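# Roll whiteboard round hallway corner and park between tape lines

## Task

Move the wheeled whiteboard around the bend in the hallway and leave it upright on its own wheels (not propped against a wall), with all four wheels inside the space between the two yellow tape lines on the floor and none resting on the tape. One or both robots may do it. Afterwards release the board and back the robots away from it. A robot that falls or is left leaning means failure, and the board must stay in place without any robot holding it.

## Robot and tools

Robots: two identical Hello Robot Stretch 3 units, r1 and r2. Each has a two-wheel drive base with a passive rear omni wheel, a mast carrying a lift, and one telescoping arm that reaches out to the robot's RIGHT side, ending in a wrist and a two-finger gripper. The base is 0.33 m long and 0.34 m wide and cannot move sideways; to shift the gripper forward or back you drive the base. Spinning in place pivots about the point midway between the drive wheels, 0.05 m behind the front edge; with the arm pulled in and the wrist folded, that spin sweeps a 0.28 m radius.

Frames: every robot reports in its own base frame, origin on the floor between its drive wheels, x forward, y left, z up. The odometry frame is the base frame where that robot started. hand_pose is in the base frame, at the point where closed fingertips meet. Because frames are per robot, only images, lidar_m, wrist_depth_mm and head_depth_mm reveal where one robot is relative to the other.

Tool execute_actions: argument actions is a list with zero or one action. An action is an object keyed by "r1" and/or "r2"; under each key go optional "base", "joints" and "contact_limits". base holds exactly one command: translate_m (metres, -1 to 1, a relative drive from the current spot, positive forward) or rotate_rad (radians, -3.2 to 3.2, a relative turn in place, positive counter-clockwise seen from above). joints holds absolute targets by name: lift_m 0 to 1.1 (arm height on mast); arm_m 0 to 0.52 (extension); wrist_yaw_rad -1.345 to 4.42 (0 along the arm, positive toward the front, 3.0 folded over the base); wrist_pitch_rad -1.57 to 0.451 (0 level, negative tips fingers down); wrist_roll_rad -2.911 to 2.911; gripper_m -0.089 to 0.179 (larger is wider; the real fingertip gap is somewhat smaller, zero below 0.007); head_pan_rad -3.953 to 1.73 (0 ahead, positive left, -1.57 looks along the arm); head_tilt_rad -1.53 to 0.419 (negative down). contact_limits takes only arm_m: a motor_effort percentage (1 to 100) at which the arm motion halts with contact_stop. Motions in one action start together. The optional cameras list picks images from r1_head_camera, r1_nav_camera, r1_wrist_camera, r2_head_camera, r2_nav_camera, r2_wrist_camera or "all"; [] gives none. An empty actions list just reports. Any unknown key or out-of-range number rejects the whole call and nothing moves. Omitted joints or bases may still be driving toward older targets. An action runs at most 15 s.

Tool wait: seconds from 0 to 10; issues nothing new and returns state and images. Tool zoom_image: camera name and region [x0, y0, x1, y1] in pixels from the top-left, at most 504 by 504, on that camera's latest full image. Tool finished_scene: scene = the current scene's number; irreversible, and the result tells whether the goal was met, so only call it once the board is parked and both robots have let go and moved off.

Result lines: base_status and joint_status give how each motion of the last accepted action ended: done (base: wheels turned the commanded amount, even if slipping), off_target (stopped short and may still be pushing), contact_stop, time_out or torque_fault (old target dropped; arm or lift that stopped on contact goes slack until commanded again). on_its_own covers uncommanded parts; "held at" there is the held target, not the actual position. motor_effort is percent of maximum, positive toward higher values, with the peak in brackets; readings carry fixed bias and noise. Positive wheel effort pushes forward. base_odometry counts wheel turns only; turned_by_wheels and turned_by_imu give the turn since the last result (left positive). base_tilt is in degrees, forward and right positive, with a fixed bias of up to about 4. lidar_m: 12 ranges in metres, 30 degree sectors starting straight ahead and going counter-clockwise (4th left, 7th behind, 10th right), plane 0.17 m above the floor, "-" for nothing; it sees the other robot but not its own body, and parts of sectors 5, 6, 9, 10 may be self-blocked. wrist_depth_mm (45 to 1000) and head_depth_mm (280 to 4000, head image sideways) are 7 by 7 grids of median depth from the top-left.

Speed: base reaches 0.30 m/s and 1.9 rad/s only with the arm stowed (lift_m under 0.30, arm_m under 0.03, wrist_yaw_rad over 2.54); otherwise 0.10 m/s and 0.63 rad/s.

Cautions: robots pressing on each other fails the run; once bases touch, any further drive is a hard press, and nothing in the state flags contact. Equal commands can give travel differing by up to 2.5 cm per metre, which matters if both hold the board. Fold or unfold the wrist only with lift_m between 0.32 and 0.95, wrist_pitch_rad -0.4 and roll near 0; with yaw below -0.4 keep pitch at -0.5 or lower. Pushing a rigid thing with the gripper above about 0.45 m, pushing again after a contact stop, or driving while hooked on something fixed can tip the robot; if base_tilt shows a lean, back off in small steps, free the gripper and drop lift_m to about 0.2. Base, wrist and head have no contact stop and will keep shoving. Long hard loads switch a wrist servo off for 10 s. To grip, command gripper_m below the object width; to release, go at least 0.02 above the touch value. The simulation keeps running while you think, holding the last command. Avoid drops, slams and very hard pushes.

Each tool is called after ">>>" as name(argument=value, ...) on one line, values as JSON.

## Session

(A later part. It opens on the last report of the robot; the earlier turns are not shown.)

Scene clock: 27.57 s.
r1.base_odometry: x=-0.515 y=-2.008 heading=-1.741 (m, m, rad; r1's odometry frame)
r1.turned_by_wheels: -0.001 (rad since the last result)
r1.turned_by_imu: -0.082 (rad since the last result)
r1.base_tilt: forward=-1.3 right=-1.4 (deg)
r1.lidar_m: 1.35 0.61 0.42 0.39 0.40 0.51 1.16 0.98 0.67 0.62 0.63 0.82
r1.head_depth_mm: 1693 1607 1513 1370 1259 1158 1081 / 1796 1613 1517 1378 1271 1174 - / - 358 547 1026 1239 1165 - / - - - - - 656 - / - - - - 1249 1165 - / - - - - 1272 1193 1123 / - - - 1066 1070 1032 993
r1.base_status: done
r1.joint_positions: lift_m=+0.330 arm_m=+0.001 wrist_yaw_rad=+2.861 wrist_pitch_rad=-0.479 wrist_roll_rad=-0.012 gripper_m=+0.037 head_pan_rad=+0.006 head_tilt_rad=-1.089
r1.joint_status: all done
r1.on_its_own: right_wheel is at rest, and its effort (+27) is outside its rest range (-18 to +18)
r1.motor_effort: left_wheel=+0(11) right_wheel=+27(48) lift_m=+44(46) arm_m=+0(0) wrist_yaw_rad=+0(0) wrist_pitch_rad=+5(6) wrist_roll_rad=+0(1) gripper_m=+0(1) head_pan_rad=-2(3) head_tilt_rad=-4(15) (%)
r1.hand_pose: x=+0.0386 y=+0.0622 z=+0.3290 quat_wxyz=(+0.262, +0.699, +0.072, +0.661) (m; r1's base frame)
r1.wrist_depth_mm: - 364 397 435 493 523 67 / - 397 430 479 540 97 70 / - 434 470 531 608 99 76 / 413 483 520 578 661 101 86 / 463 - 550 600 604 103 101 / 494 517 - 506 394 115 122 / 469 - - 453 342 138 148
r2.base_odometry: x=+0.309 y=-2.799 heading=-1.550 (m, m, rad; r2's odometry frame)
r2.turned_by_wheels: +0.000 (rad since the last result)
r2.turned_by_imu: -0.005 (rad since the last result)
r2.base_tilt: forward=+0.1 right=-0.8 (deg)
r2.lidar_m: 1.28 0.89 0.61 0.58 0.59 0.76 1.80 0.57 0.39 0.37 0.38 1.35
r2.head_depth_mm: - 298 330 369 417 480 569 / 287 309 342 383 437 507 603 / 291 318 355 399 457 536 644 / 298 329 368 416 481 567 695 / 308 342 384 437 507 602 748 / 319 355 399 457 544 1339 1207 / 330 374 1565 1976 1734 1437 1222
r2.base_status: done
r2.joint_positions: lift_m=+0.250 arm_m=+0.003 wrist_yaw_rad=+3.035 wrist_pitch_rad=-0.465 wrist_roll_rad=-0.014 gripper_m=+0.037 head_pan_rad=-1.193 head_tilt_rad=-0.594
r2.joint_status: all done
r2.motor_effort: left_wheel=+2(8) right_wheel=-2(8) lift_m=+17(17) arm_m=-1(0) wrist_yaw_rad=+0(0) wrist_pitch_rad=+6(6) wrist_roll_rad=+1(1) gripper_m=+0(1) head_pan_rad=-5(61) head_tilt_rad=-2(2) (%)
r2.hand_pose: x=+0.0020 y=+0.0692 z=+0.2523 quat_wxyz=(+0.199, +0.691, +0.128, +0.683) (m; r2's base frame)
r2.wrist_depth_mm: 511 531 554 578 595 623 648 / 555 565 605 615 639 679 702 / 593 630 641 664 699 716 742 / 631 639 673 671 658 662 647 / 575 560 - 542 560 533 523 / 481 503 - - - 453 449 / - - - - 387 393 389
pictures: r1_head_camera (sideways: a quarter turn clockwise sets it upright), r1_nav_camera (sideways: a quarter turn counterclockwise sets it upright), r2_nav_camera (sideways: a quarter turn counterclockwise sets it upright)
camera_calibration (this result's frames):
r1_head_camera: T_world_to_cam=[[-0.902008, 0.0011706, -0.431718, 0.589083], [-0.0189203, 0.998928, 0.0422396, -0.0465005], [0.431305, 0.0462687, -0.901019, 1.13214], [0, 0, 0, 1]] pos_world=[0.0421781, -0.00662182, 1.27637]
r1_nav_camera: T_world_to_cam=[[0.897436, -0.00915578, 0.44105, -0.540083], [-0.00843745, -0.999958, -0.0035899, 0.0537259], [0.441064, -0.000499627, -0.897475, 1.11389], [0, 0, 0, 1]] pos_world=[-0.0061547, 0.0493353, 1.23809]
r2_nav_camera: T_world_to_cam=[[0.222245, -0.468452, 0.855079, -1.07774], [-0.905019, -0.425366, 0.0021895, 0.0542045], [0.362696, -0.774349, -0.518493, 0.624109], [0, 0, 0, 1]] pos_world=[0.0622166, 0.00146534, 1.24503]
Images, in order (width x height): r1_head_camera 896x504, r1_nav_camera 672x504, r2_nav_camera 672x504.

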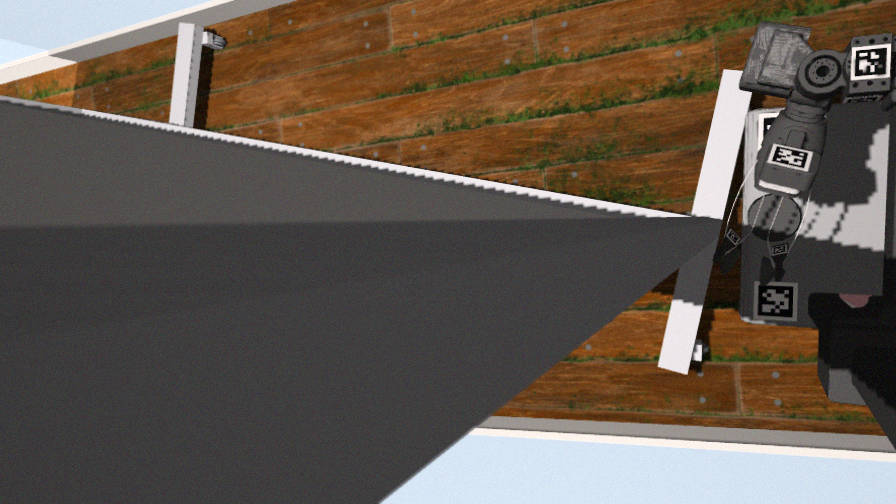

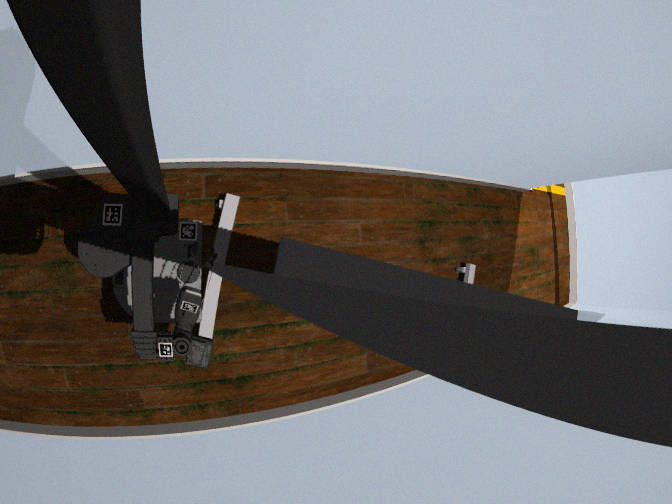

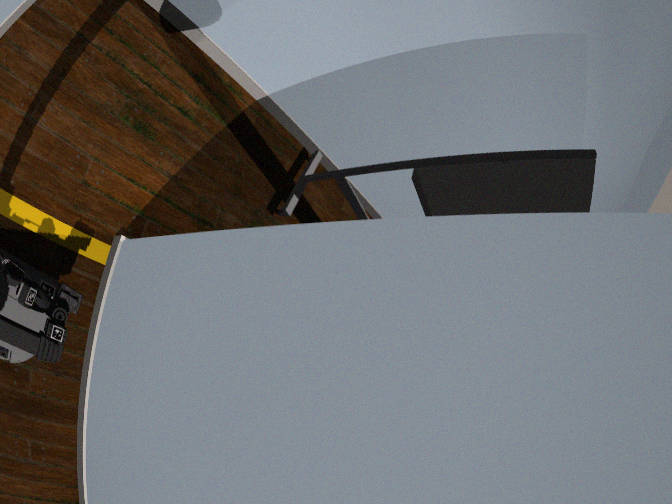

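>>> execute_actions(actions=[{"r1":{"base":{"rotate_rad":0.14}},"r2":{"base":{"rotate_rad":0.08},"joints":{"lift_m":0.5}}}], cameras=[])

>>> execute_actions(actions=[{"r1":{"base":{"translate_m":0.5}},"r2":{"base":{"translate_m":0.7}}}], cameras=["r1_head_camera","r2_nav_camera"])

Scene clock: 30.80 s.
r1.base_odometry: x=-0.515 y=-2.007 heading=-1.601 (m, m, rad; r1's odometry frame)
r1.turned_by_wheels: +0.139 (rad since the last result)
r1.turned_by_imu: +0.074 (rad since the last result)
r1.base_tilt: forward=-1.4 right=-1.5 (deg)
r1.lidar_m: 1.36 0.57 0.41 0.39 0.41 0.55 2.62 0.90 0.65 0.62 0.65 0.87
r1.head_depth_mm: 1808 1638 1507 1374 1256 1162 1074 / 373 1177 1476 1380 1271 1173 - / - - - 986 1225 1142 - / - - - - - 1107 - / - - - - 1270 1164 - / - - - 1357 1274 1177 1117 / - - 1020 1016 1015 1003 1006
r1.base_status: rotate_rad off_target (by the wheels' count: +0.1391 of +0.1400)
r1.joint_positions: lift_m=+0.330 arm_m=+0.001 wrist_yaw_rad=+2.861 wrist_pitch_rad=-0.479 wrist_roll_rad=-0.012 gripper_m=+0.037 head_pan_rad=+0.006 head_tilt_rad=-1.089
r1.joint_status: not commanded
r1.on_its_own: right_wheel is at rest, and its effort (+44) is outside its rest range (-18 to +18)
r1.motor_effort: left_wheel=-1(5) right_wheel=+44(44) lift_m=+43(44) arm_m=+1(0) wrist_yaw_rad=+0(1) wrist_pitch_rad=+5(6) wrist_roll_rad=+0(1) gripper_m=+0(1) head_pan_rad=-3(2) head_tilt_rad=-4(4) (%)
r1.hand_pose: x=+0.0386 y=+0.0622 z=+0.3290 quat_wxyz=(+0.262, +0.699, +0.072, +0.661) (m; r1's base frame)
r1.wrist_depth_mm: - 366 398 424 464 511 82 / - 400 429 469 511 573 82 / - 443 471 515 579 632 83 / 431 488 527 573 635 656 86 / 467 - 555 605 593 126 94 / 506 517 - 517 434 127 110 / 468 - - 457 366 130 132
r2.base_odometry: x=+0.309 y=-2.799 heading=-1.470 (m, m, rad; r2's odometry frame)
r2.turned_by_wheels: +0.080 (rad since the last result)
r2.turned_by_imu: +0.079 (rad since the last result)
r2.base_tilt: forward=+0.1 right=-0.7 (deg)
r2.lidar_m: 1.28 0.81 0.60 0.58 0.60 0.83 1.40 0.52 0.38 0.37 0.39 1.32
r2.head_depth_mm: 283 302 332 369 417 477 559 / 290 314 347 389 440 507 602 / 297 327 364 409 467 545 654 / 309 342 382 431 497 587 713 / 322 357 401 457 530 636 803 / 336 381 1669 1796 1675 1431 1233 / 1295 1503 1861 1994 1727 1435 1231
r2.base_status: done
r2.joint_positions: lift_m=+0.500 arm_m=+0.003 wrist_yaw_rad=+3.035 wrist_pitch_rad=-0.466 wrist_roll_rad=-0.014 gripper_m=+0.037 head_pan_rad=-1.193 head_tilt_rad=-0.594
r2.joint_status: all done
r2.motor_effort: left_wheel=-1(6) right_wheel=+2(8) lift_m=+22(22) arm_m=-1(1) wrist_yaw_rad=+0(1) wrist_pitch_rad=+6(6) wrist_roll_rad=+1(1) gripper_m=-1(0) head_pan_rad=-3(4) head_tilt_rad=-1(2) (%)
r2.hand_pose: x=+0.0020 y=+0.0691 z=+0.5019 quat_wxyz=(+0.199, +0.691, +0.128, +0.683) (m; r2's base frame)
r2.wrist_depth_mm: 540 544 570 568 576 589 602 / 591 598 604 614 630 634 652 / 631 642 656 674 679 707 725 / 692 718 719 724 743 778 772 / 759 778 - 799 805 838 851 / 787 790 787 767 - 745 742 / 687 678 - 667 644 648 642
pictures: none
No camera images: the call's "cameras" was empty. Leave "cameras" out to get every camera's image.

Scene clock: 38.80 s.
r1.base_odometry: x=-0.530 y=-2.507 heading=-1.602 (m, m, rad; r1's odometry frame)
r1.turned_by_wheels: +0.000 (rad since the last result)
r1.turned_by_imu: -0.078 (rad since the last result)
r1.base_tilt: forward=-1.3 right=-1.4 (deg)
r1.lidar_m: 1.34 0.69 0.47 0.44 0.44 0.57 1.27 0.91 0.62 0.58 0.59 0.75
r1.head_depth_mm: 1534 1569 1493 1379 1249 1156 1081 / 1832 1640 1517 1383 1264 1177 - / - 432 1100 1338 1238 1164 - / - - - - - 1021 - / - - - - - 1167 - / - - - - 1280 1192 1117 / - - - 1202 1194 1112 1072
r1.base_status: done
r1.joint_positions: lift_m=+0.330 arm_m=+0.001 wrist_yaw_rad=+2.861 wrist_pitch_rad=-0.479 wrist_roll_rad=-0.012 gripper_m=+0.037 head_pan_rad=+0.006 head_tilt_rad=-1.089
r1.joint_status: not commanded
r1.motor_effort: left_wheel=+0(7) right_wheel=+10(51) lift_m=+43(44) arm_m=+0(1) wrist_yaw_rad=+0(0) wrist_pitch_rad=+6(5) wrist_roll_rad=+0(0) gripper_m=+1(0) head_pan_rad=-3(1) head_tilt_rad=-4(4) (%)
r1.hand_pose: x=+0.0386 y=+0.0622 z=+0.3290 quat_wxyz=(+0.262, +0.699, +0.072, +0.661) (m; r1's base frame)
r1.wrist_depth_mm: - 400 439 482 541 571 62 / - 435 476 532 600 88 65 / - 475 521 589 665 90 71 / 457 532 570 642 697 93 80 / 496 - 595 596 598 96 95 / 522 513 - 494 398 108 119 / 466 - - 451 189 128 142
r2.base_odometry: x=+0.380 y=-3.496 heading=-1.470 (m, m, rad; r2's odometry frame)
r2.turned_by_wheels: +0.000 (rad since the last result)
r2.turned_by_imu: -0.004 (rad since the last result)
r2.base_tilt: forward=+0.2 right=-0.7 (deg)
r2.lidar_m: 0.58 0.60 0.59 0.57 0.60 0.82 1.45 0.58 0.63 1.76 0.79 0.60
r2.head_depth_mm: 1015 1201 1508 2096 1772 1465 1244 / 851 985 1132 2144 1757 1461 1240 / 733 827 953 2001 1654 1452 1215 / 681 756 836 970 1248 1345 1234 / 1027 1117 1231 1386 1566 1408 1229 / 871 936 1018 1114 1224 1335 1230 / 755 804 865 931 1006 1104 1164
r2.base_status: done
r2.joint_positions: lift_m=+0.500 arm_m=+0.003 wrist_yaw_rad=+3.035 wrist_pitch_rad=-0.466 wrist_roll_rad=-0.014 gripper_m=+0.037 head_pan_rad=-1.193 head_tilt_rad=-0.594
r2.joint_status: not commanded
r2.motor_effort: left_wheel=-1(2) right_wheel=+1(8) lift_m=+22(21) arm_m=+0(0) wrist_yaw_rad=+0(1) wrist_pitch_rad=+6(6) wrist_roll_rad=+1(1) gripper_m=+0(1) head_pan_rad=-4(4) head_tilt_rad=-2(2) (%)
r2.hand_pose: x=+0.0020 y=+0.0691 z=+0.5019 quat_wxyz=(+0.199, +0.691, +0.128, +0.683) (m; r2's base frame)
r2.wrist_depth_mm: 542 539 554 567 575 586 600 / 572 588 604 599 617 631 642 / 616 643 653 661 682 700 675 / 676 700 729 732 758 770 691 / 749 778 - 816 814 824 703 / 782 791 786 780 - 744 696 / 691 679 - 666 639 648 646
pictures: r1_head_camera (sideways: a quarter turn clockwise sets it upright), r2_nav_camera (sideways: a quarter turn counterclockwise sets it upright)
camera_calibration (this result's frames):
r1_head_camera: T_world_to_cam=[[-0.902111, 0.00119466, -0.431503, 0.588804], [-0.0188829, 0.998929, 0.0422427, -0.0465047], [0.431092, 0.0462556, -0.901122, 1.13228], [0, 0, 0, 1]] pos_world=[0.0421719, -0.00662284, 1.27636]
r2_nav_camera: T_world_to_cam=[[0.222239, -0.468454, 0.855079, -1.07774], [-0.905024, -0.425355, 0.00218951, 0.0542045], [0.362686, -0.774354, -0.518493, 0.624109], [0, 0, 0, 1]] pos_world=[0.0622166, 0.00146464, 1.24503]
Images, in order (width x height): r1_head_camera 896x504, r2_nav_camera 672x504.

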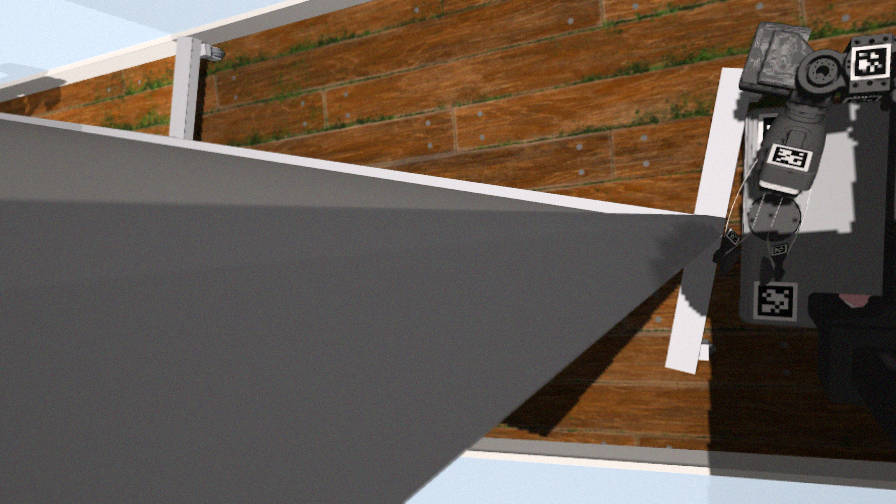

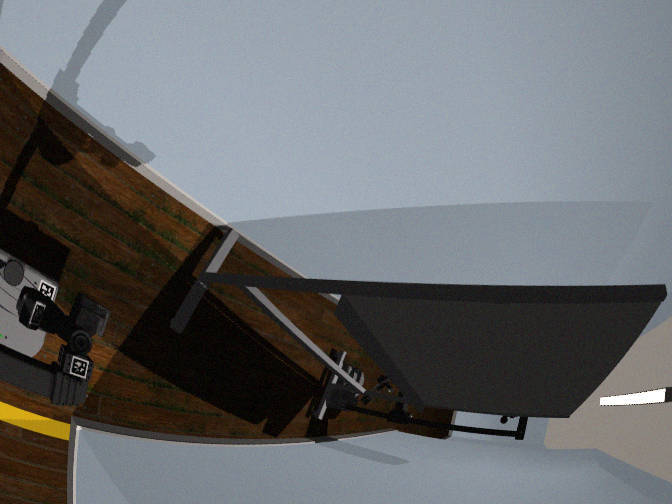

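>>> execute_actions(actions=[{"r1":{"base":{"translate_m":-0.05}},"r2":{"base":{"translate_m":0.3},"joints":{"wrist_yaw_rad":0,"wrist_pitch_rad":-0.4,"head_pan_rad":-1.57,"head_tilt_rad":-1.0}}}], cameras=[])

>>> execute_actions(actions=[{"r2":{"joints":{"wrist_pitch_rad":0,"lift_m":0.3,"gripper_m":0.15}}}], cameras=["r2_head_camera","r2_wrist_camera"])

Scene clock: 43.00 s.
r1.base_odometry: x=-0.529 y=-2.457 heading=-1.602 (m, m, rad; r1's odometry frame)
r1.turned_by_wheels: +0.000 (rad since the last result)
r1.turned_by_imu: +0.001 (rad since the last result)
r1.base_tilt: forward=-1.4 right=-1.4 (deg)
r1.lidar_m: 1.39 0.69 0.46 0.43 0.44 0.56 1.26 0.92 0.62 0.58 0.59 0.76
r1.head_depth_mm: 1548 1572 1483 1379 1253 1169 1075 / 1852 1652 1521 1381 1260 1151 - / 354 492 1072 1332 1254 1154 - / - - - - 384 1151 - / - - - 1385 1272 1166 - / - 1693 1569 1414 1300 1192 1119 / 1387 1375 1307 1241 1183 1118 1060
r1.base_status: done
r1.joint_positions: lift_m=+0.330 arm_m=+0.001 wrist_yaw_rad=+2.861 wrist_pitch_rad=-0.479 wrist_roll_rad=-0.012 gripper_m=+0.037 head_pan_rad=+0.006 head_tilt_rad=-1.089
r1.joint_status: not commanded
r1.motor_effort: left_wheel=+0(4) right_wheel=-2(8) lift_m=+42(43) arm_m=+0(0) wrist_yaw_rad=+0(0) wrist_pitch_rad=+5(5) wrist_roll_rad=+0(0) gripper_m=+0(0) head_pan_rad=-3(3) head_tilt_rad=-4(4) (%)
r1.hand_pose: x=+0.0386 y=+0.0622 z=+0.3290 quat_wxyz=(+0.262, +0.699, +0.072, +0.661) (m; r1's base frame)
r1.wrist_depth_mm: - 396 436 484 534 599 697 / - 433 471 528 590 682 766 / - 469 518 579 662 758 119 / 450 522 564 632 683 706 120 / 493 - 581 605 590 591 122 / 511 512 - 529 491 181 136 / 469 - - 460 372 172 168
r2.base_odometry: x=+0.410 y=-3.794 heading=-1.470 (m, m, rad; r2's odometry frame)
r2.turned_by_wheels: +0.000 (rad since the last result)
r2.turned_by_imu: -0.002 (rad since the last result)
r2.base_tilt: forward=+0.1 right=-0.7 (deg)
r2.lidar_m: 0.28 0.29 0.40 0.57 0.59 0.81 1.47 0.83 1.05 0.74 0.40 0.29
r2.head_depth_mm: 2273 1965 1706 1482 1352 1221 1112 / 1990 1962 1678 1506 1337 1245 - / 891 1830 1662 1495 1347 1242 - / 738 1795 1604 1453 1355 1216 - / 2029 1857 1661 1442 1330 1209 1105 / 1137 1174 1210 1256 1258 1179 1097 / 792 806 825 847 864 886 911
r2.base_status: done
r2.joint_positions: lift_m=+0.500 arm_m=+0.003 wrist_yaw_rad=+0.002 wrist_pitch_rad=-0.421 wrist_roll_rad=-0.014 gripper_m=+0.037 head_pan_rad=-1.563 head_tilt_rad=-0.987
r2.joint_status: all done
r2.motor_effort: left_wheel=-1(2) right_wheel=+1(8) lift_m=+22(21) arm_m=+0(1) wrist_yaw_rad=+0(1) wrist_pitch_rad=+9(10) wrist_roll_rad=+0(1) gripper_m=-1(0) head_pan_rad=-4(37) head_tilt_rad=-5(25) (%)
r2.hand_pose: x=-0.0212 y=-0.3717 z=+0.5117 quat_wxyz=(+0.697, +0.150, -0.686, -0.147) (m; r2's base frame)
r2.wrist_depth_mm: 361 512 951 - - - 954 / 361 517 956 - - - 944 / 359 512 923 842 - - 937 / 355 507 955 - - - 944 / 356 505 835 950 970 928 883 / 353 511 735 725 - 779 766 / 356 498 673 679 658 671 667
pictures: none
No camera images: the call's "cameras" was empty. Leave "cameras" out to get every camera's image.

Scene clock: 45.67 s.
r1.base_odometry: x=-0.529 y=-2.457 heading=-1.602 (m, m, rad; r1's odometry frame)
r1.turned_by_wheels: +0.000 (rad since the last result)
r1.turned_by_imu: +0.000 (rad since the last result)
r1.base_tilt: forward=-1.4 right=-1.3 (deg)
r1.lidar_m: 1.39 0.69 0.46 0.43 0.44 0.56 1.26 0.92 0.63 0.58 0.59 0.76
r1.head_depth_mm: 1558 1586 1489 1366 1256 1163 1079 / 1839 1643 1525 1379 1265 1155 - / 354 492 1073 1335 1257 1157 - / - - - - 384 1149 - / - - - 1393 1272 1168 - / - 1698 1564 1422 1292 1185 1118 / 1386 1380 1301 1240 1189 1115 1054
r1.base_status: not commanded
r1.joint_positions: lift_m=+0.330 arm_m=+0.001 wrist_yaw_rad=+2.861 wrist_pitch_rad=-0.479 wrist_roll_rad=-0.012 gripper_m=+0.037 head_pan_rad=+0.006 head_tilt_rad=-1.089
r1.joint_status: not commanded
r1.motor_effort: left_wheel=+1(0) right_wheel=-2(2) lift_m=+43(43) arm_m=+0(0) wrist_yaw_rad=+0(0) wrist_pitch_rad=+6(5) wrist_roll_rad=+0(0) gripper_m=+1(0) head_pan_rad=-2(3) head_tilt_rad=-4(4) (%)
r1.hand_pose: x=+0.0386 y=+0.0622 z=+0.3290 quat_wxyz=(+0.262, +0.699, +0.072, +0.661) (m; r1's base frame)
r1.wrist_depth_mm: - 394 434 483 536 602 698 / - 433 473 528 590 679 749 / - 470 512 579 660 750 118 / 452 526 563 634 683 706 120 / 494 - 585 600 598 590 122 / 521 518 - 522 497 182 135 / 468 - - 457 375 172 168
r2.base_odometry: x=+0.410 y=-3.794 heading=-1.470 (m, m, rad; r2's odometry frame)
r2.turned_by_wheels: +0.000 (rad since the last result)
r2.turned_by_imu: +0.000 (rad since the last result)
r2.base_tilt: forward=+0.2 right=-0.7 (deg)
r2.lidar_m: 0.28 0.29 0.40 0.57 0.59 0.81 1.46 0.83 1.06 0.73 0.40 0.29
r2.head_depth_mm: 2264 1963 1693 1508 1349 1218 1106 / 1983 1961 1712 1499 1348 1215 1144 / 896 1836 1670 1502 1351 1225 - / 735 1852 1600 1447 1329 1210 - / 1997 1865 1657 1448 1341 1208 1101 / 1138 1171 1209 1252 1258 1163 1092 / 788 809 823 844 867 884 909
r2.base_status: not commanded
r2.joint_positions: lift_m=+0.300 arm_m=+0.003 wrist_yaw_rad=+0.001 wrist_pitch_rad=-0.024 wrist_roll_rad=-0.014 gripper_m=+0.150 head_pan_rad=-1.563 head_tilt_rad=-0.987
r2.joint_status: all done
r2.motor_effort: left_wheel=-1(1) right_wheel=+0(1) lift_m=+16(21) arm_m=-1(1) wrist_yaw_rad=-1(1) wrist_pitch_rad=+9(10) wrist_roll_rad=+0(1) gripper_m=+0(99) head_pan_rad=-4(4) head_tilt_rad=-5(5) (%)
r2.hand_pose: x=-0.0211 y=-0.4034 z=+0.4087 quat_wxyz=(+0.712, +0.009, -0.702, -0.008) (m; r2's base frame)
r2.wrist_depth_mm: 358 510 969 - - - 931 / 359 507 958 - - - 922 / 358 506 936 - - - 940 / 357 515 929 - - - 943 / 358 479 915 - - - 950 / 353 - 873 984 - - 892 / 337 552 626 769 772 773 718
pictures: r2_head_camera (sideways: a quarter turn clockwise sets it upright), r2_wrist_camera
camera_calibration (this result's frames):
r2_head_camera: T_world_to_cam=[[-0.0557923, 0.841087, -0.538015, 0.725265], [0.998332, 0.0550062, -0.0175352, 0.0209478], [0.0148456, -0.538096, -0.842753, 1.05204], [0, 0, 0, 1]] pos_world=[0.00393318, -0.0450653, 1.27718]
r2_wrist_camera: T_world_to_cam=[[-0.998643, -0.0457739, -0.024837, -0.01944], [0.01699, 0.164465, -0.986237, 0.513752], [0.0492287, -0.98532, -0.163464, -0.163751], [0, 0, 0, 1]] pos_world=[-0.020081, -0.246731, 0.479431]
Images, in order (width x height): r2_head_camera 896x504, r2_wrist_camera 644x364.

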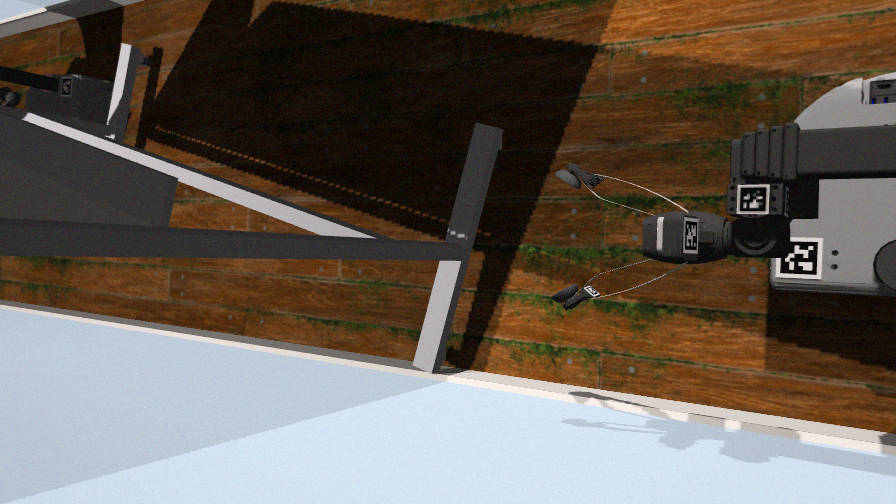

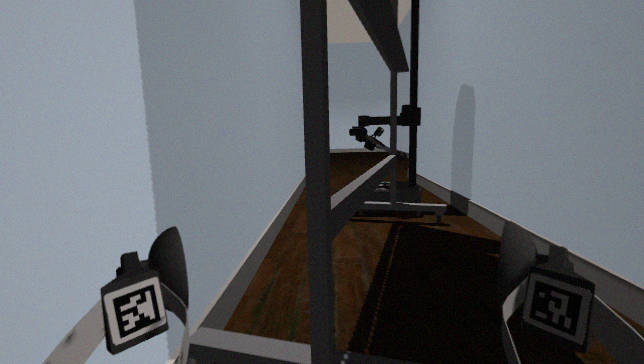

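>>> execute_actions(actions=[{"r2":{"joints":{"arm_m":0.41}}}], cameras=[])

>>> execute_actions(actions=[{"r2":{"joints":{"gripper_m":0.0}}}], cameras=["r2_wrist_camera"])

>>> execute_actions(actions=[{"r2":{"base":{"translate_m":-0.2},"joints":{"arm_m":0.15}}}], cameras=["r2_head_camera","r2_wrist_camera"])

Scene clock: 50.00 s.
r1.base_odometry: x=-0.529 y=-2.457 heading=-1.602 (m, m, rad; r1's odometry frame)
r1.turned_by_wheels: +0.000 (rad since the last result)
r1.turned_by_imu: +0.001 (rad since the last result)
r1.base_tilt: forward=-1.4 right=-1.4 (deg)
r1.lidar_m: 1.40 0.69 0.46 0.43 0.44 0.57 1.26 0.92 0.62 0.58 0.59 0.76
r1.head_depth_mm: 1548 1588 1490 1382 1257 1166 1079 / 1823 1656 1516 1379 1261 1153 - / 354 491 1071 1330 1252 1149 - / - - - - 384 1151 - / - - - 1393 1269 1172 - / - 1682 1563 1420 1294 1189 1116 / 1380 1373 1308 1242 1190 1111 1060
r1.base_status: not commanded
r1.joint_positions: lift_m=+0.330 arm_m=+0.001 wrist_yaw_rad=+2.861 wrist_pitch_rad=-0.479 wrist_roll_rad=-0.012 gripper_m=+0.037 head_pan_rad=+0.006 head_tilt_rad=-1.089
r1.joint_status: not commanded
r1.motor_effort: left_wheel=+1(1) right_wheel=-2(2) lift_m=+43(43) arm_m=+0(1) wrist_yaw_rad=+0(0) wrist_pitch_rad=+6(5) wrist_roll_rad=+0(0) gripper_m=+1(0) head_pan_rad=-2(2) head_tilt_rad=-4(4) (%)
r1.hand_pose: x=+0.0386 y=+0.0622 z=+0.3290 quat_wxyz=(+0.262, +0.699, +0.072, +0.661) (m; r1's base frame)
r1.wrist_depth_mm: - 397 434 478 537 604 693 / - 438 471 524 592 687 762 / - 471 516 589 655 751 118 / 457 530 567 634 680 704 120 / 497 - 589 600 598 589 122 / 523 518 - 530 491 181 135 / 468 - - 457 375 172 168
r2.base_odometry: x=+0.410 y=-3.794 heading=-1.470 (m, m, rad; r2's odometry frame)
r2.turned_by_wheels: +0.000 (rad since the last result)
r2.turned_by_imu: +0.000 (rad since the last result)
r2.base_tilt: forward=+0.2 right=-0.7 (deg)
r2.lidar_m: 0.28 0.29 0.40 0.57 0.59 0.81 1.46 0.83 1.05 0.74 0.40 0.29
r2.head_depth_mm: 2275 1958 1703 1505 1356 1211 1112 / 1990 1938 1703 1508 1337 1222 1135 / 889 1834 1660 1539 1334 1211 - / 736 1822 1237 1425 1340 1211 - / 2004 1878 1655 1445 1337 1214 1110 / 1139 1169 1216 1251 1262 1175 1096 / 788 804 826 845 869 884 906
r2.base_status: not commanded
r2.joint_positions: lift_m=+0.300 arm_m=+0.410 wrist_yaw_rad=+0.001 wrist_pitch_rad=-0.023 wrist_roll_rad=-0.014 gripper_m=+0.150 head_pan_rad=-1.563 head_tilt_rad=-0.987
r2.joint_status: all done
r2.motor_effort: left_wheel=+0(1) right_wheel=+1(0) lift_m=+16(16) arm_m=+4(4) wrist_yaw_rad=-1(0) wrist_pitch_rad=+9(9) wrist_roll_rad=+0(0) gripper_m=-1(2) head_pan_rad=-5(5) head_tilt_rad=-5(5) (%)
r2.hand_pose: x=-0.0213 y=-0.8103 z=+0.4089 quat_wxyz=(+0.712, +0.009, -0.702, -0.008) (m; r2's base frame)
r2.wrist_depth_mm: 363 454 84 - - - 935 / 359 453 85 - - - 950 / 356 475 87 - - - 942 / 355 471 90 - - - 951 / 354 478 92 - - - 932 / 354 - 95 233 943 - 885 / 330 537 97 183 769 757 712
pictures: none
No camera images: the call's "cameras" was empty. Leave "cameras" out to get every camera's image.

Scene clock: 52.00 s.
r1.base_odometry: x=-0.529 y=-2.457 heading=-1.602 (m, m, rad; r1's odometry frame)
r1.turned_by_wheels: +0.000 (rad since the last result)
r1.turned_by_imu: +0.000 (rad since the last result)
r1.base_tilt: forward=-1.4 right=-1.3 (deg)
r1.lidar_m: 1.39 0.69 0.46 0.43 0.44 0.57 1.25 0.92 0.62 0.58 0.59 0.76
r1.head_depth_mm: 1550 1578 1499 1375 1259 1159 1077 / 1846 1659 1524 1377 1261 1154 - / 415 569 1104 1330 1262 1158 - / - - - - 391 1129 - / - - - 1381 1274 1168 - / - - 1540 1419 1303 1189 1120 / 1307 1366 1300 1246 1189 1117 1058
r1.base_status: not commanded
r1.joint_positions: lift_m=+0.330 arm_m=+0.001 wrist_yaw_rad=+2.861 wrist_pitch_rad=-0.479 wrist_roll_rad=-0.012 gripper_m=+0.037 head_pan_rad=+0.006 head_tilt_rad=-1.089
r1.joint_status: not commanded
r1.motor_effort: left_wheel=+0(1) right_wheel=-2(2) lift_m=+43(43) arm_m=+1(1) wrist_yaw_rad=+0(0) wrist_pitch_rad=+5(5) wrist_roll_rad=+0(0) gripper_m=+0(0) head_pan_rad=-2(3) head_tilt_rad=-4(4) (%)
r1.hand_pose: x=+0.0386 y=+0.0622 z=+0.3290 quat_wxyz=(+0.262, +0.699, +0.072, +0.661) (m; r1's base frame)
r1.wrist_depth_mm: - 399 440 477 527 604 685 / - 433 471 533 601 679 726 / - 474 514 582 670 753 110 / 454 526 566 631 688 694 112 / 499 - 589 606 592 568 116 / 519 513 - 523 443 168 131 / 468 - - 456 364 163 164
r2.base_odometry: x=+0.410 y=-3.794 heading=-1.470 (m, m, rad; r2's odometry frame)
r2.turned_by_wheels: +0.000 (rad since the last result)
r2.turned_by_imu: +0.001 (rad since the last result)
r2.base_tilt: forward=+0.1 right=-0.6 (deg)
r2.lidar_m: 0.28 0.29 0.40 0.57 0.59 0.81 1.46 0.83 1.06 0.74 0.40 0.29
r2.head_depth_mm: 2256 1963 1709 1499 1347 1214 1116 / 1988 1988 1694 1507 1341 1220 1138 / 870 1541 1667 1542 1337 1207 - / 2251 1876 1612 1450 1346 1208 - / 1998 1862 1653 1449 1333 1208 1102 / 1133 1168 1212 1257 1258 1178 1098 / 788 806 824 846 865 886 903
r2.base_status: not commanded
r2.joint_positions: lift_m=+0.300 arm_m=+0.410 wrist_yaw_rad=+0.037 wrist_pitch_rad=-0.023 wrist_roll_rad=-0.014 gripper_m=+0.002 head_pan_rad=-1.563 head_tilt_rad=-0.987
r2.joint_status: all done
r2.on_its_own: wrist_yaw_rad is held at +0.042, not at your +0.000, by its stall guard, which is not easing now
r2.motor_effort: left_wheel=+1(9) right_wheel=-7(26) lift_m=+16(16) arm_m=+3(3) wrist_yaw_rad=+3(18) wrist_pitch_rad=+9(9) wrist_roll_rad=+0(1) gripper_m=-32(100) head_pan_rad=-5(5) head_tilt_rad=-4(6) (%)
r2.hand_pose: x=-0.0119 y=-0.8101 z=+0.4089 quat_wxyz=(+0.712, +0.022, -0.701, +0.005) (m; r2's base frame)
r2.wrist_depth_mm: 339 472 840 86 933 - - / 337 472 838 88 - - - / 339 467 829 90 - - - / 336 471 836 92 - - - / 337 469 727 94 - - - / 336 464 642 96 92 - 938 / 336 440 740 99 267 759 754
pictures: r2_wrist_camera
camera_calibration (this result's frames):
r2_wrist_camera: T_world_to_cam=[[-0.996359, -0.0815586, -0.0248283, -0.0578693], [0.0111285, 0.164315, -0.986345, 0.580513], [0.0845245, -0.98303, -0.162809, -0.562947], [0, 0, 0, 1]] pos_world=[-0.016536, -0.653501, 0.479496]
Images, in order (width x height): r2_wrist_camera 644x364.

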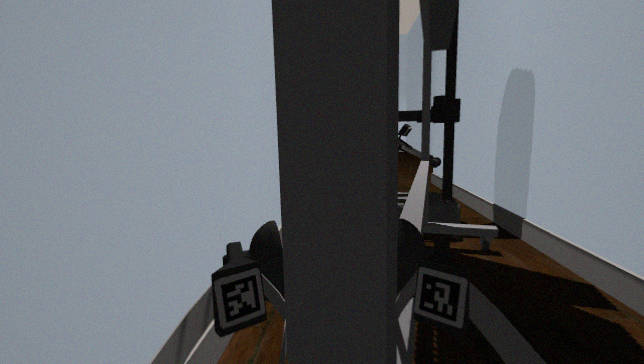

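Scene clock: 55.17 s.
r1.base_odometry: x=-0.529 y=-2.457 heading=-1.602 (m, m, rad; r1's odometry frame)
r1.turned_by_wheels: +0.000 (rad since the last result)
r1.turned_by_imu: +0.000 (rad since the last result)
r1.base_tilt: forward=-1.4 right=-1.4 (deg)
r1.lidar_m: 0.34 0.68 0.46 0.43 0.44 0.57 1.26 0.92 0.62 0.58 0.59 0.76
r1.head_depth_mm: 1570 1590 1486 1366 1255 1161 1075 / 1871 1681 1520 1386 1247 1175 - / 1869 1704 1534 1382 1253 1178 - / 315 404 612 1360 1251 1189 - / 1890 1702 1532 1406 1251 1191 - / 1969 1723 1552 1410 1298 1194 1116 / 1466 1378 1301 1239 1178 1114 1067
r1.base_status: not commanded
r1.joint_positions: lift_m=+0.330 arm_m=+0.001 wrist_yaw_rad=+2.861 wrist_pitch_rad=-0.479 wrist_roll_rad=-0.012 gripper_m=+0.037 head_pan_rad=+0.006 head_tilt_rad=-1.089
r1.joint_status: not commanded
r1.motor_effort: left_wheel=+0(1) right_wheel=+0(1) lift_m=+44(43) arm_m=+1(1) wrist_yaw_rad=+0(0) wrist_pitch_rad=+5(5) wrist_roll_rad=+0(0) gripper_m=+0(0) head_pan_rad=-2(2) head_tilt_rad=-4(4) (%)
r1.hand_pose: x=+0.0386 y=+0.0622 z=+0.3290 quat_wxyz=(+0.262, +0.699, +0.072, +0.661) (m; r1's base frame)
r1.wrist_depth_mm: - 397 436 484 533 605 701 / - 432 472 527 587 682 790 / - 472 517 579 665 752 837 / 447 529 565 635 686 697 693 / 499 - 581 599 589 489 583 / 519 515 - 523 489 500 412 / 469 - - 461 459 452 371
r2.base_odometry: x=+0.390 y=-3.595 heading=-1.470 (m, m, rad; r2's odometry frame)
r2.turned_by_wheels: +0.000 (rad since the last result)
r2.turned_by_imu: +0.003 (rad since the last result)
r2.base_tilt: forward=+0.2 right=-0.7 (deg)
r2.lidar_m: 0.48 0.50 0.59 0.57 0.60 0.82 1.45 0.66 0.77 0.49 0.68 0.50
r2.head_depth_mm: 1897 1831 1639 1498 1344 1206 1111 / 2321 1925 1701 1489 1321 1220 1148 / 871 776 1589 1491 1358 1194 - / 2204 1905 1629 1448 1288 1215 - / 2291 1926 1686 1484 1289 1220 1104 / 1898 1868 1681 1486 1309 1209 1100 / 1342 1382 1414 1414 1309 1202 1105
r2.base_status: done
r2.joint_positions: lift_m=+0.300 arm_m=+0.151 wrist_yaw_rad=+0.042 wrist_pitch_rad=-0.024 wrist_roll_rad=-0.014 gripper_m=+0.011 head_pan_rad=-1.563 head_tilt_rad=-0.988
r2.joint_status: all done
r2.on_its_own: wrist_yaw_rad is held at +0.042, not at your +0.000, by its stall guard, which is not easing now; gripper_m is held at +0.010, not at your +0.000, by its stall guard, which is not easing now
r2.motor_effort: left_wheel=+0(4) right_wheel=+0(25) lift_m=+17(17) arm_m=-10(14) wrist_yaw_rad=+1(6) wrist_pitch_rad=+10(10) wrist_roll_rad=+0(1) gripper_m=-23(32) head_pan_rad=-4(4) head_tilt_rad=-4(6) (%)
r2.hand_pose: x=-0.0108 y=-0.5511 z=+0.4085 quat_wxyz=(+0.712, +0.024, -0.701, +0.006) (m; r2's base frame)
r2.wrist_depth_mm: 562 790 - 90 - - 736 / 560 790 - 92 - - 733 / 558 775 - 94 - - 731 / 564 795 - 96 - - 741 / 558 766 - 98 - - 734 / 564 772 - 101 98 969 734 / 555 722 745 103 707 769 684
pictures: r2_head_camera (sideways: a quarter turn clockwise sets it upright), r2_wrist_camera
camera_calibration (this result's frames):
r2_head_camera: T_world_to_cam=[[-0.0557099, 0.841269, -0.537738, 0.724903], [0.998337, 0.0549126, -0.0175196, 0.0209275], [0.0147899, -0.53782, -0.84293, 1.05227], [0, 0, 0, 1]] pos_world=[0.00392864, -0.045057, 1.27716]
r2_wrist_camera: T_world_to_cam=[[-0.995994, -0.0858916, -0.0248825, -0.0379999], [0.0103424, 0.165744, -0.986115, 0.538211], [0.0888231, -0.982421, -0.164191, -0.307513], [0, 0, 0, 1]] pos_world=[-0.0160998, -0.394577, 0.479301]
Images, in order (width x height): r2_head_camera 896x504, r2_wrist_camera 644x364.

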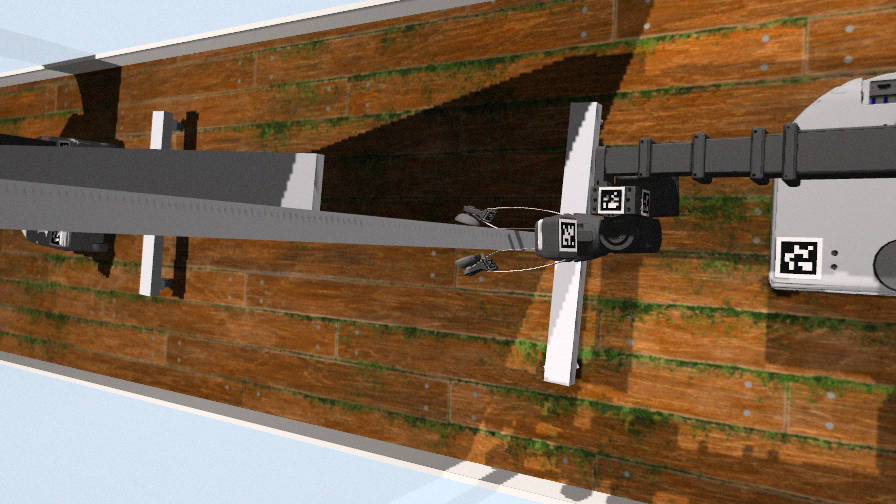

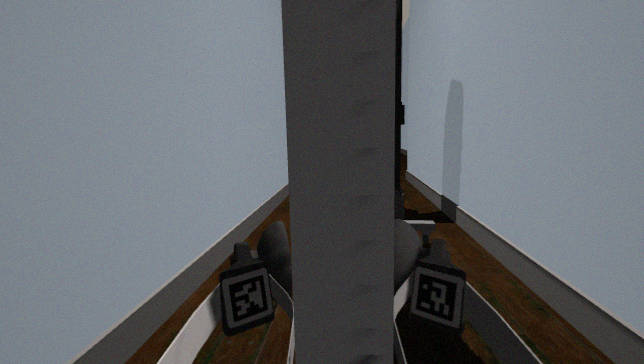

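>>> execute_actions(actions=[{"r2":{"base":{"rotate_rad":-0.5},"joints":{"arm_m":0.0,"wrist_yaw_rad":0.6}}}], cameras=[])

>>> execute_actions(actions=[{"r2":{"base":{"translate_m":-0.45},"joints":{"wrist_yaw_rad":0.95,"head_pan_rad":-0.9}}}], cameras=["r2_head_camera","r2_nav_camera"])

Scene clock: 57.80 s.
r1.base_odometry: x=-0.529 y=-2.457 heading=-1.602 (m, m, rad; r1's odometry frame)
r1.turned_by_wheels: +0.000 (rad since the last result)
r1.turned_by_imu: +0.000 (rad since the last result)
r1.base_tilt: forward=-1.5 right=-1.4 (deg)
r1.lidar_m: 0.49 0.69 0.46 0.43 0.44 0.57 1.25 0.92 0.62 0.58 0.59 0.76
r1.head_depth_mm: 1556 1596 1479 1379 1257 1161 1078 / 1850 1690 1528 1386 1257 1169 - / 1898 1709 1531 1385 1270 1176 - / 490 674 1484 1372 1276 1187 - / 1843 1710 1551 1395 1290 1196 - / 1967 1722 1560 1418 1286 1192 1117 / 1467 1383 1304 1244 1180 1116 1059
r1.base_status: not commanded
r1.joint_positions: lift_m=+0.330 arm_m=+0.001 wrist_yaw_rad=+2.861 wrist_pitch_rad=-0.479 wrist_roll_rad=-0.012 gripper_m=+0.037 head_pan_rad=+0.006 head_tilt_rad=-1.089
r1.joint_status: not commanded
r1.motor_effort: left_wheel=+1(1) right_wheel=-2(2) lift_m=+43(43) arm_m=+0(0) wrist_yaw_rad=+1(0) wrist_pitch_rad=+5(6) wrist_roll_rad=+0(0) gripper_m=+0(0) head_pan_rad=-2(2) head_tilt_rad=-4(4) (%)
r1.hand_pose: x=+0.0386 y=+0.0622 z=+0.3290 quat_wxyz=(+0.262, +0.699, +0.072, +0.661) (m; r1's base frame)
r1.wrist_depth_mm: - 396 435 484 536 602 699 / - 436 474 528 592 669 792 / - 476 513 583 655 752 840 / 453 528 561 638 687 697 682 / 497 - 588 597 595 573 499 / 515 512 - 525 487 516 508 / 466 - - 456 450 451 443
r2.base_odometry: x=+0.390 y=-3.595 heading=-1.970 (m, m, rad; r2's odometry frame)
r2.turned_by_wheels: -0.500 (rad since the last result)
r2.turned_by_imu: -0.490 (rad since the last result)
r2.base_tilt: forward=+0.2 right=-0.7 (deg)
r2.lidar_m: 0.49 0.48 0.50 0.59 0.58 0.60 0.84 1.30 0.66 0.34 0.33 0.66
r2.head_depth_mm: 713 785 875 1052 1323 1215 1119 / 819 913 1037 1208 1317 1214 1141 / 958 1093 1271 1440 1335 1228 - / 1156 1359 1597 1496 1337 1211 - / 1466 1818 1680 1428 1277 1177 1102 / 1863 369 431 1088 1329 1178 1102 / 293 446 1584 1471 1340 1198 1098
r2.base_status: done
r2.joint_positions: lift_m=+0.300 arm_m=+0.004 wrist_yaw_rad=+0.586 wrist_pitch_rad=-0.020 wrist_roll_rad=-0.014 gripper_m=+0.011 head_pan_rad=-1.564 head_tilt_rad=-0.989
r2.joint_status: all done
joint sent to its limit — the command would take r2.arm_m past its lower limit, so that joint was sent only as far as its limit.
r2.on_its_own: gripper_m is held at +0.010, not at your +0.000, by its stall guard, which is not easing now
r2.motor_effort: left_wheel=+1(11) right_wheel=-5(39) lift_m=+17(18) arm_m=-9(25) wrist_yaw_rad=+8(30) wrist_pitch_rad=+8(10) wrist_roll_rad=+1(0) gripper_m=-21(23) head_pan_rad=-5(4) head_tilt_rad=-3(5) (%)
r2.hand_pose: x=+0.1201 y=-0.3615 z=+0.4096 quat_wxyz=(+0.684, +0.210, -0.670, +0.199) (m; r2's base frame)
r2.wrist_depth_mm: 607 828 - 110 - - 706 / 604 823 - 112 - - 690 / 604 821 - 115 - - 686 / 605 822 - 117 - - 699 / 601 821 - 119 - - 697 / 606 819 - 122 120 986 701 / 593 757 782 125 750 785 680
pictures: none
No camera images: the call's "cameras" was empty. Leave "cameras" out to get every camera's image.

Scene clock: 63.40 s.
r1.base_odometry: x=-0.529 y=-2.457 heading=-1.602 (m, m, rad; r1's odometry frame)
r1.turned_by_wheels: +0.000 (rad since the last result)
r1.turned_by_imu: +0.001 (rad since the last result)
r1.base_tilt: forward=-1.4 right=-1.4 (deg)
r1.lidar_m: 0.76 0.69 0.46 0.43 0.44 0.57 1.26 0.92 0.62 0.58 0.59 0.76
r1.head_depth_mm: 1552 1591 1480 1371 1257 1161 1079 / 1880 1683 1525 1378 1271 1174 - / 1927 1708 1535 1384 1272 1178 - / 789 1227 1514 1397 1275 1194 - / 1423 1706 1554 1387 1289 1196 - / 1919 1730 1561 1408 1296 1195 1117 / 1452 1372 1300 1236 1194 1120 1059
r1.base_status: not commanded
r1.joint_positions: lift_m=+0.330 arm_m=+0.001 wrist_yaw_rad=+2.861 wrist_pitch_rad=-0.479 wrist_roll_rad=-0.012 gripper_m=+0.037 head_pan_rad=+0.006 head_tilt_rad=-1.089
r1.joint_status: not commanded
r1.motor_effort: left_wheel=+1(0) right_wheel=-2(2) lift_m=+43(43) arm_m=+0(0) wrist_yaw_rad=+0(0) wrist_pitch_rad=+5(5) wrist_roll_rad=+0(0) gripper_m=+0(0) head_pan_rad=-2(2) head_tilt_rad=-4(4) (%)
r1.hand_pose: x=+0.0386 y=+0.0622 z=+0.3290 quat_wxyz=(+0.262, +0.699, +0.072, +0.661) (m; r1's base frame)
r1.wrist_depth_mm: - 398 433 474 544 602 703 / - 431 473 526 600 680 801 / - 472 509 582 659 758 829 / 449 519 563 632 688 693 666 / 489 - 588 600 596 585 586 / 520 512 - 520 485 510 505 / 466 - - 463 457 451 448
r2.base_odometry: x=+0.564 y=-3.181 heading=-1.969 (m, m, rad; r2's odometry frame)
r2.turned_by_wheels: +0.000 (rad since the last result)
r2.turned_by_imu: +0.005 (rad since the last result)
r2.base_tilt: forward=+0.1 right=-0.7 (deg)
r2.lidar_m: 0.90 0.88 0.50 0.37 0.37 0.38 0.54 1.65 0.80 0.60 0.31 1.21
r2.head_depth_mm: 1350 1042 842 932 1248 1220 1116 / 2262 1846 1640 1248 1292 1196 - / 372 313 380 605 1309 1180 - / 1511 1419 1598 1409 1294 1173 1135 / 2285 1908 1690 1487 1331 1181 1100 / 2098 1952 1669 1491 1342 1182 1104 / 1695 1819 1688 1481 1330 1206 1098
r2.base_status: done
r2.joint_positions: lift_m=+0.300 arm_m=+0.003 wrist_yaw_rad=+0.986 wrist_pitch_rad=-0.020 wrist_roll_rad=-0.014 gripper_m=+0.011 head_pan_rad=-0.907 head_tilt_rad=-0.989
r2.joint_status: wrist_yaw_rad off_target (ended at +0.986, target +0.950); the others done
r2.on_its_own: wrist_yaw_rad is held at +0.988, not at your +0.950, by its stall guard, which is not easing now; gripper_m is held at +0.010, not at your +0.000, by its stall guard, which is not easing now
r2.motor_effort: left_wheel=+1(8) right_wheel=-13(24) lift_m=+17(18) arm_m=-5(10) wrist_yaw_rad=+2(37) wrist_pitch_rad=+8(8) wrist_roll_rad=+0(0) gripper_m=-19(25) head_pan_rad=+6(52) head_tilt_rad=-3(4) (%)
r2.hand_pose: x=+0.1918 y=-0.2893 z=+0.4096 quat_wxyz=(+0.631, +0.339, -0.615, +0.331) (m; r2's base frame)
r2.wrist_depth_mm: 742 899 - 114 - - 683 / 737 924 - 117 - - 642 / 759 927 - 119 - - 626 / 746 943 - 121 - - 581 / 762 944 - 123 - - 568 / 761 945 - 126 - - 545 / 737 807 771 130 697 752 524
pictures: r2_head_camera (sideways: a quarter turn clockwise sets it upright), r2_nav_camera (sideways: a quarter turn counterclockwise sets it upright)
camera_calibration (this result's frames):
r2_head_camera: T_world_to_cam=[[-0.557848, 0.632998, -0.536767, 0.726701], [0.757423, 0.652691, -0.017465, 0.022326], [0.339288, -0.416302, -0.84355, 1.05109], [0, 0, 0, 1]] pos_world=[0.0318552, -0.0369993, 1.27711]
r2_nav_camera: T_world_to_cam=[[0.52362, -0.614483, 0.590112, -0.734246], [-0.750601, -0.660401, -0.0216488, 0.0842924], [0.403014, -0.431603, -0.807031, 0.999162], [0, 0, 0, 1]] pos_world=[0.0450599, 0.0357269, 1.24147]
Images, in order (width x height): r2_head_camera 896x504, r2_nav_camera 672x504.

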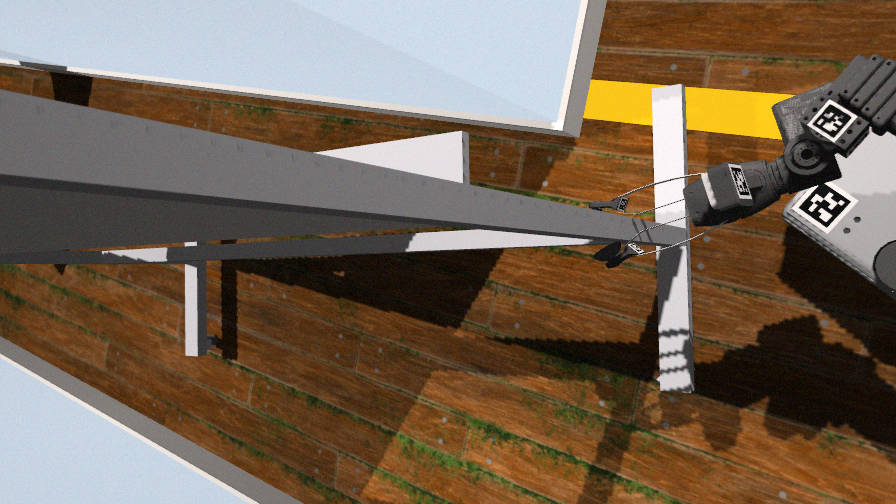

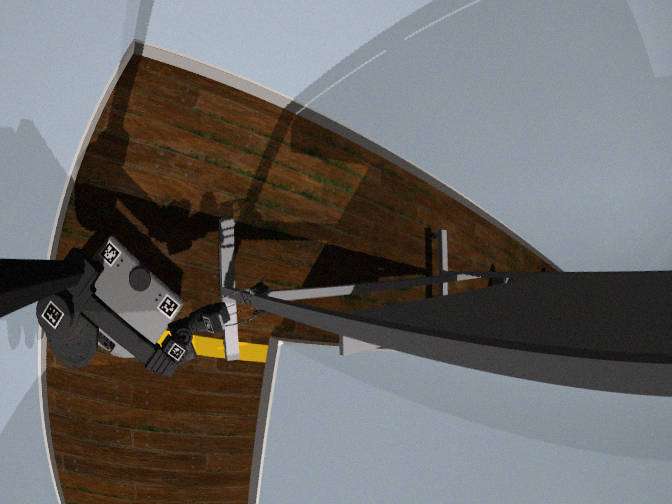

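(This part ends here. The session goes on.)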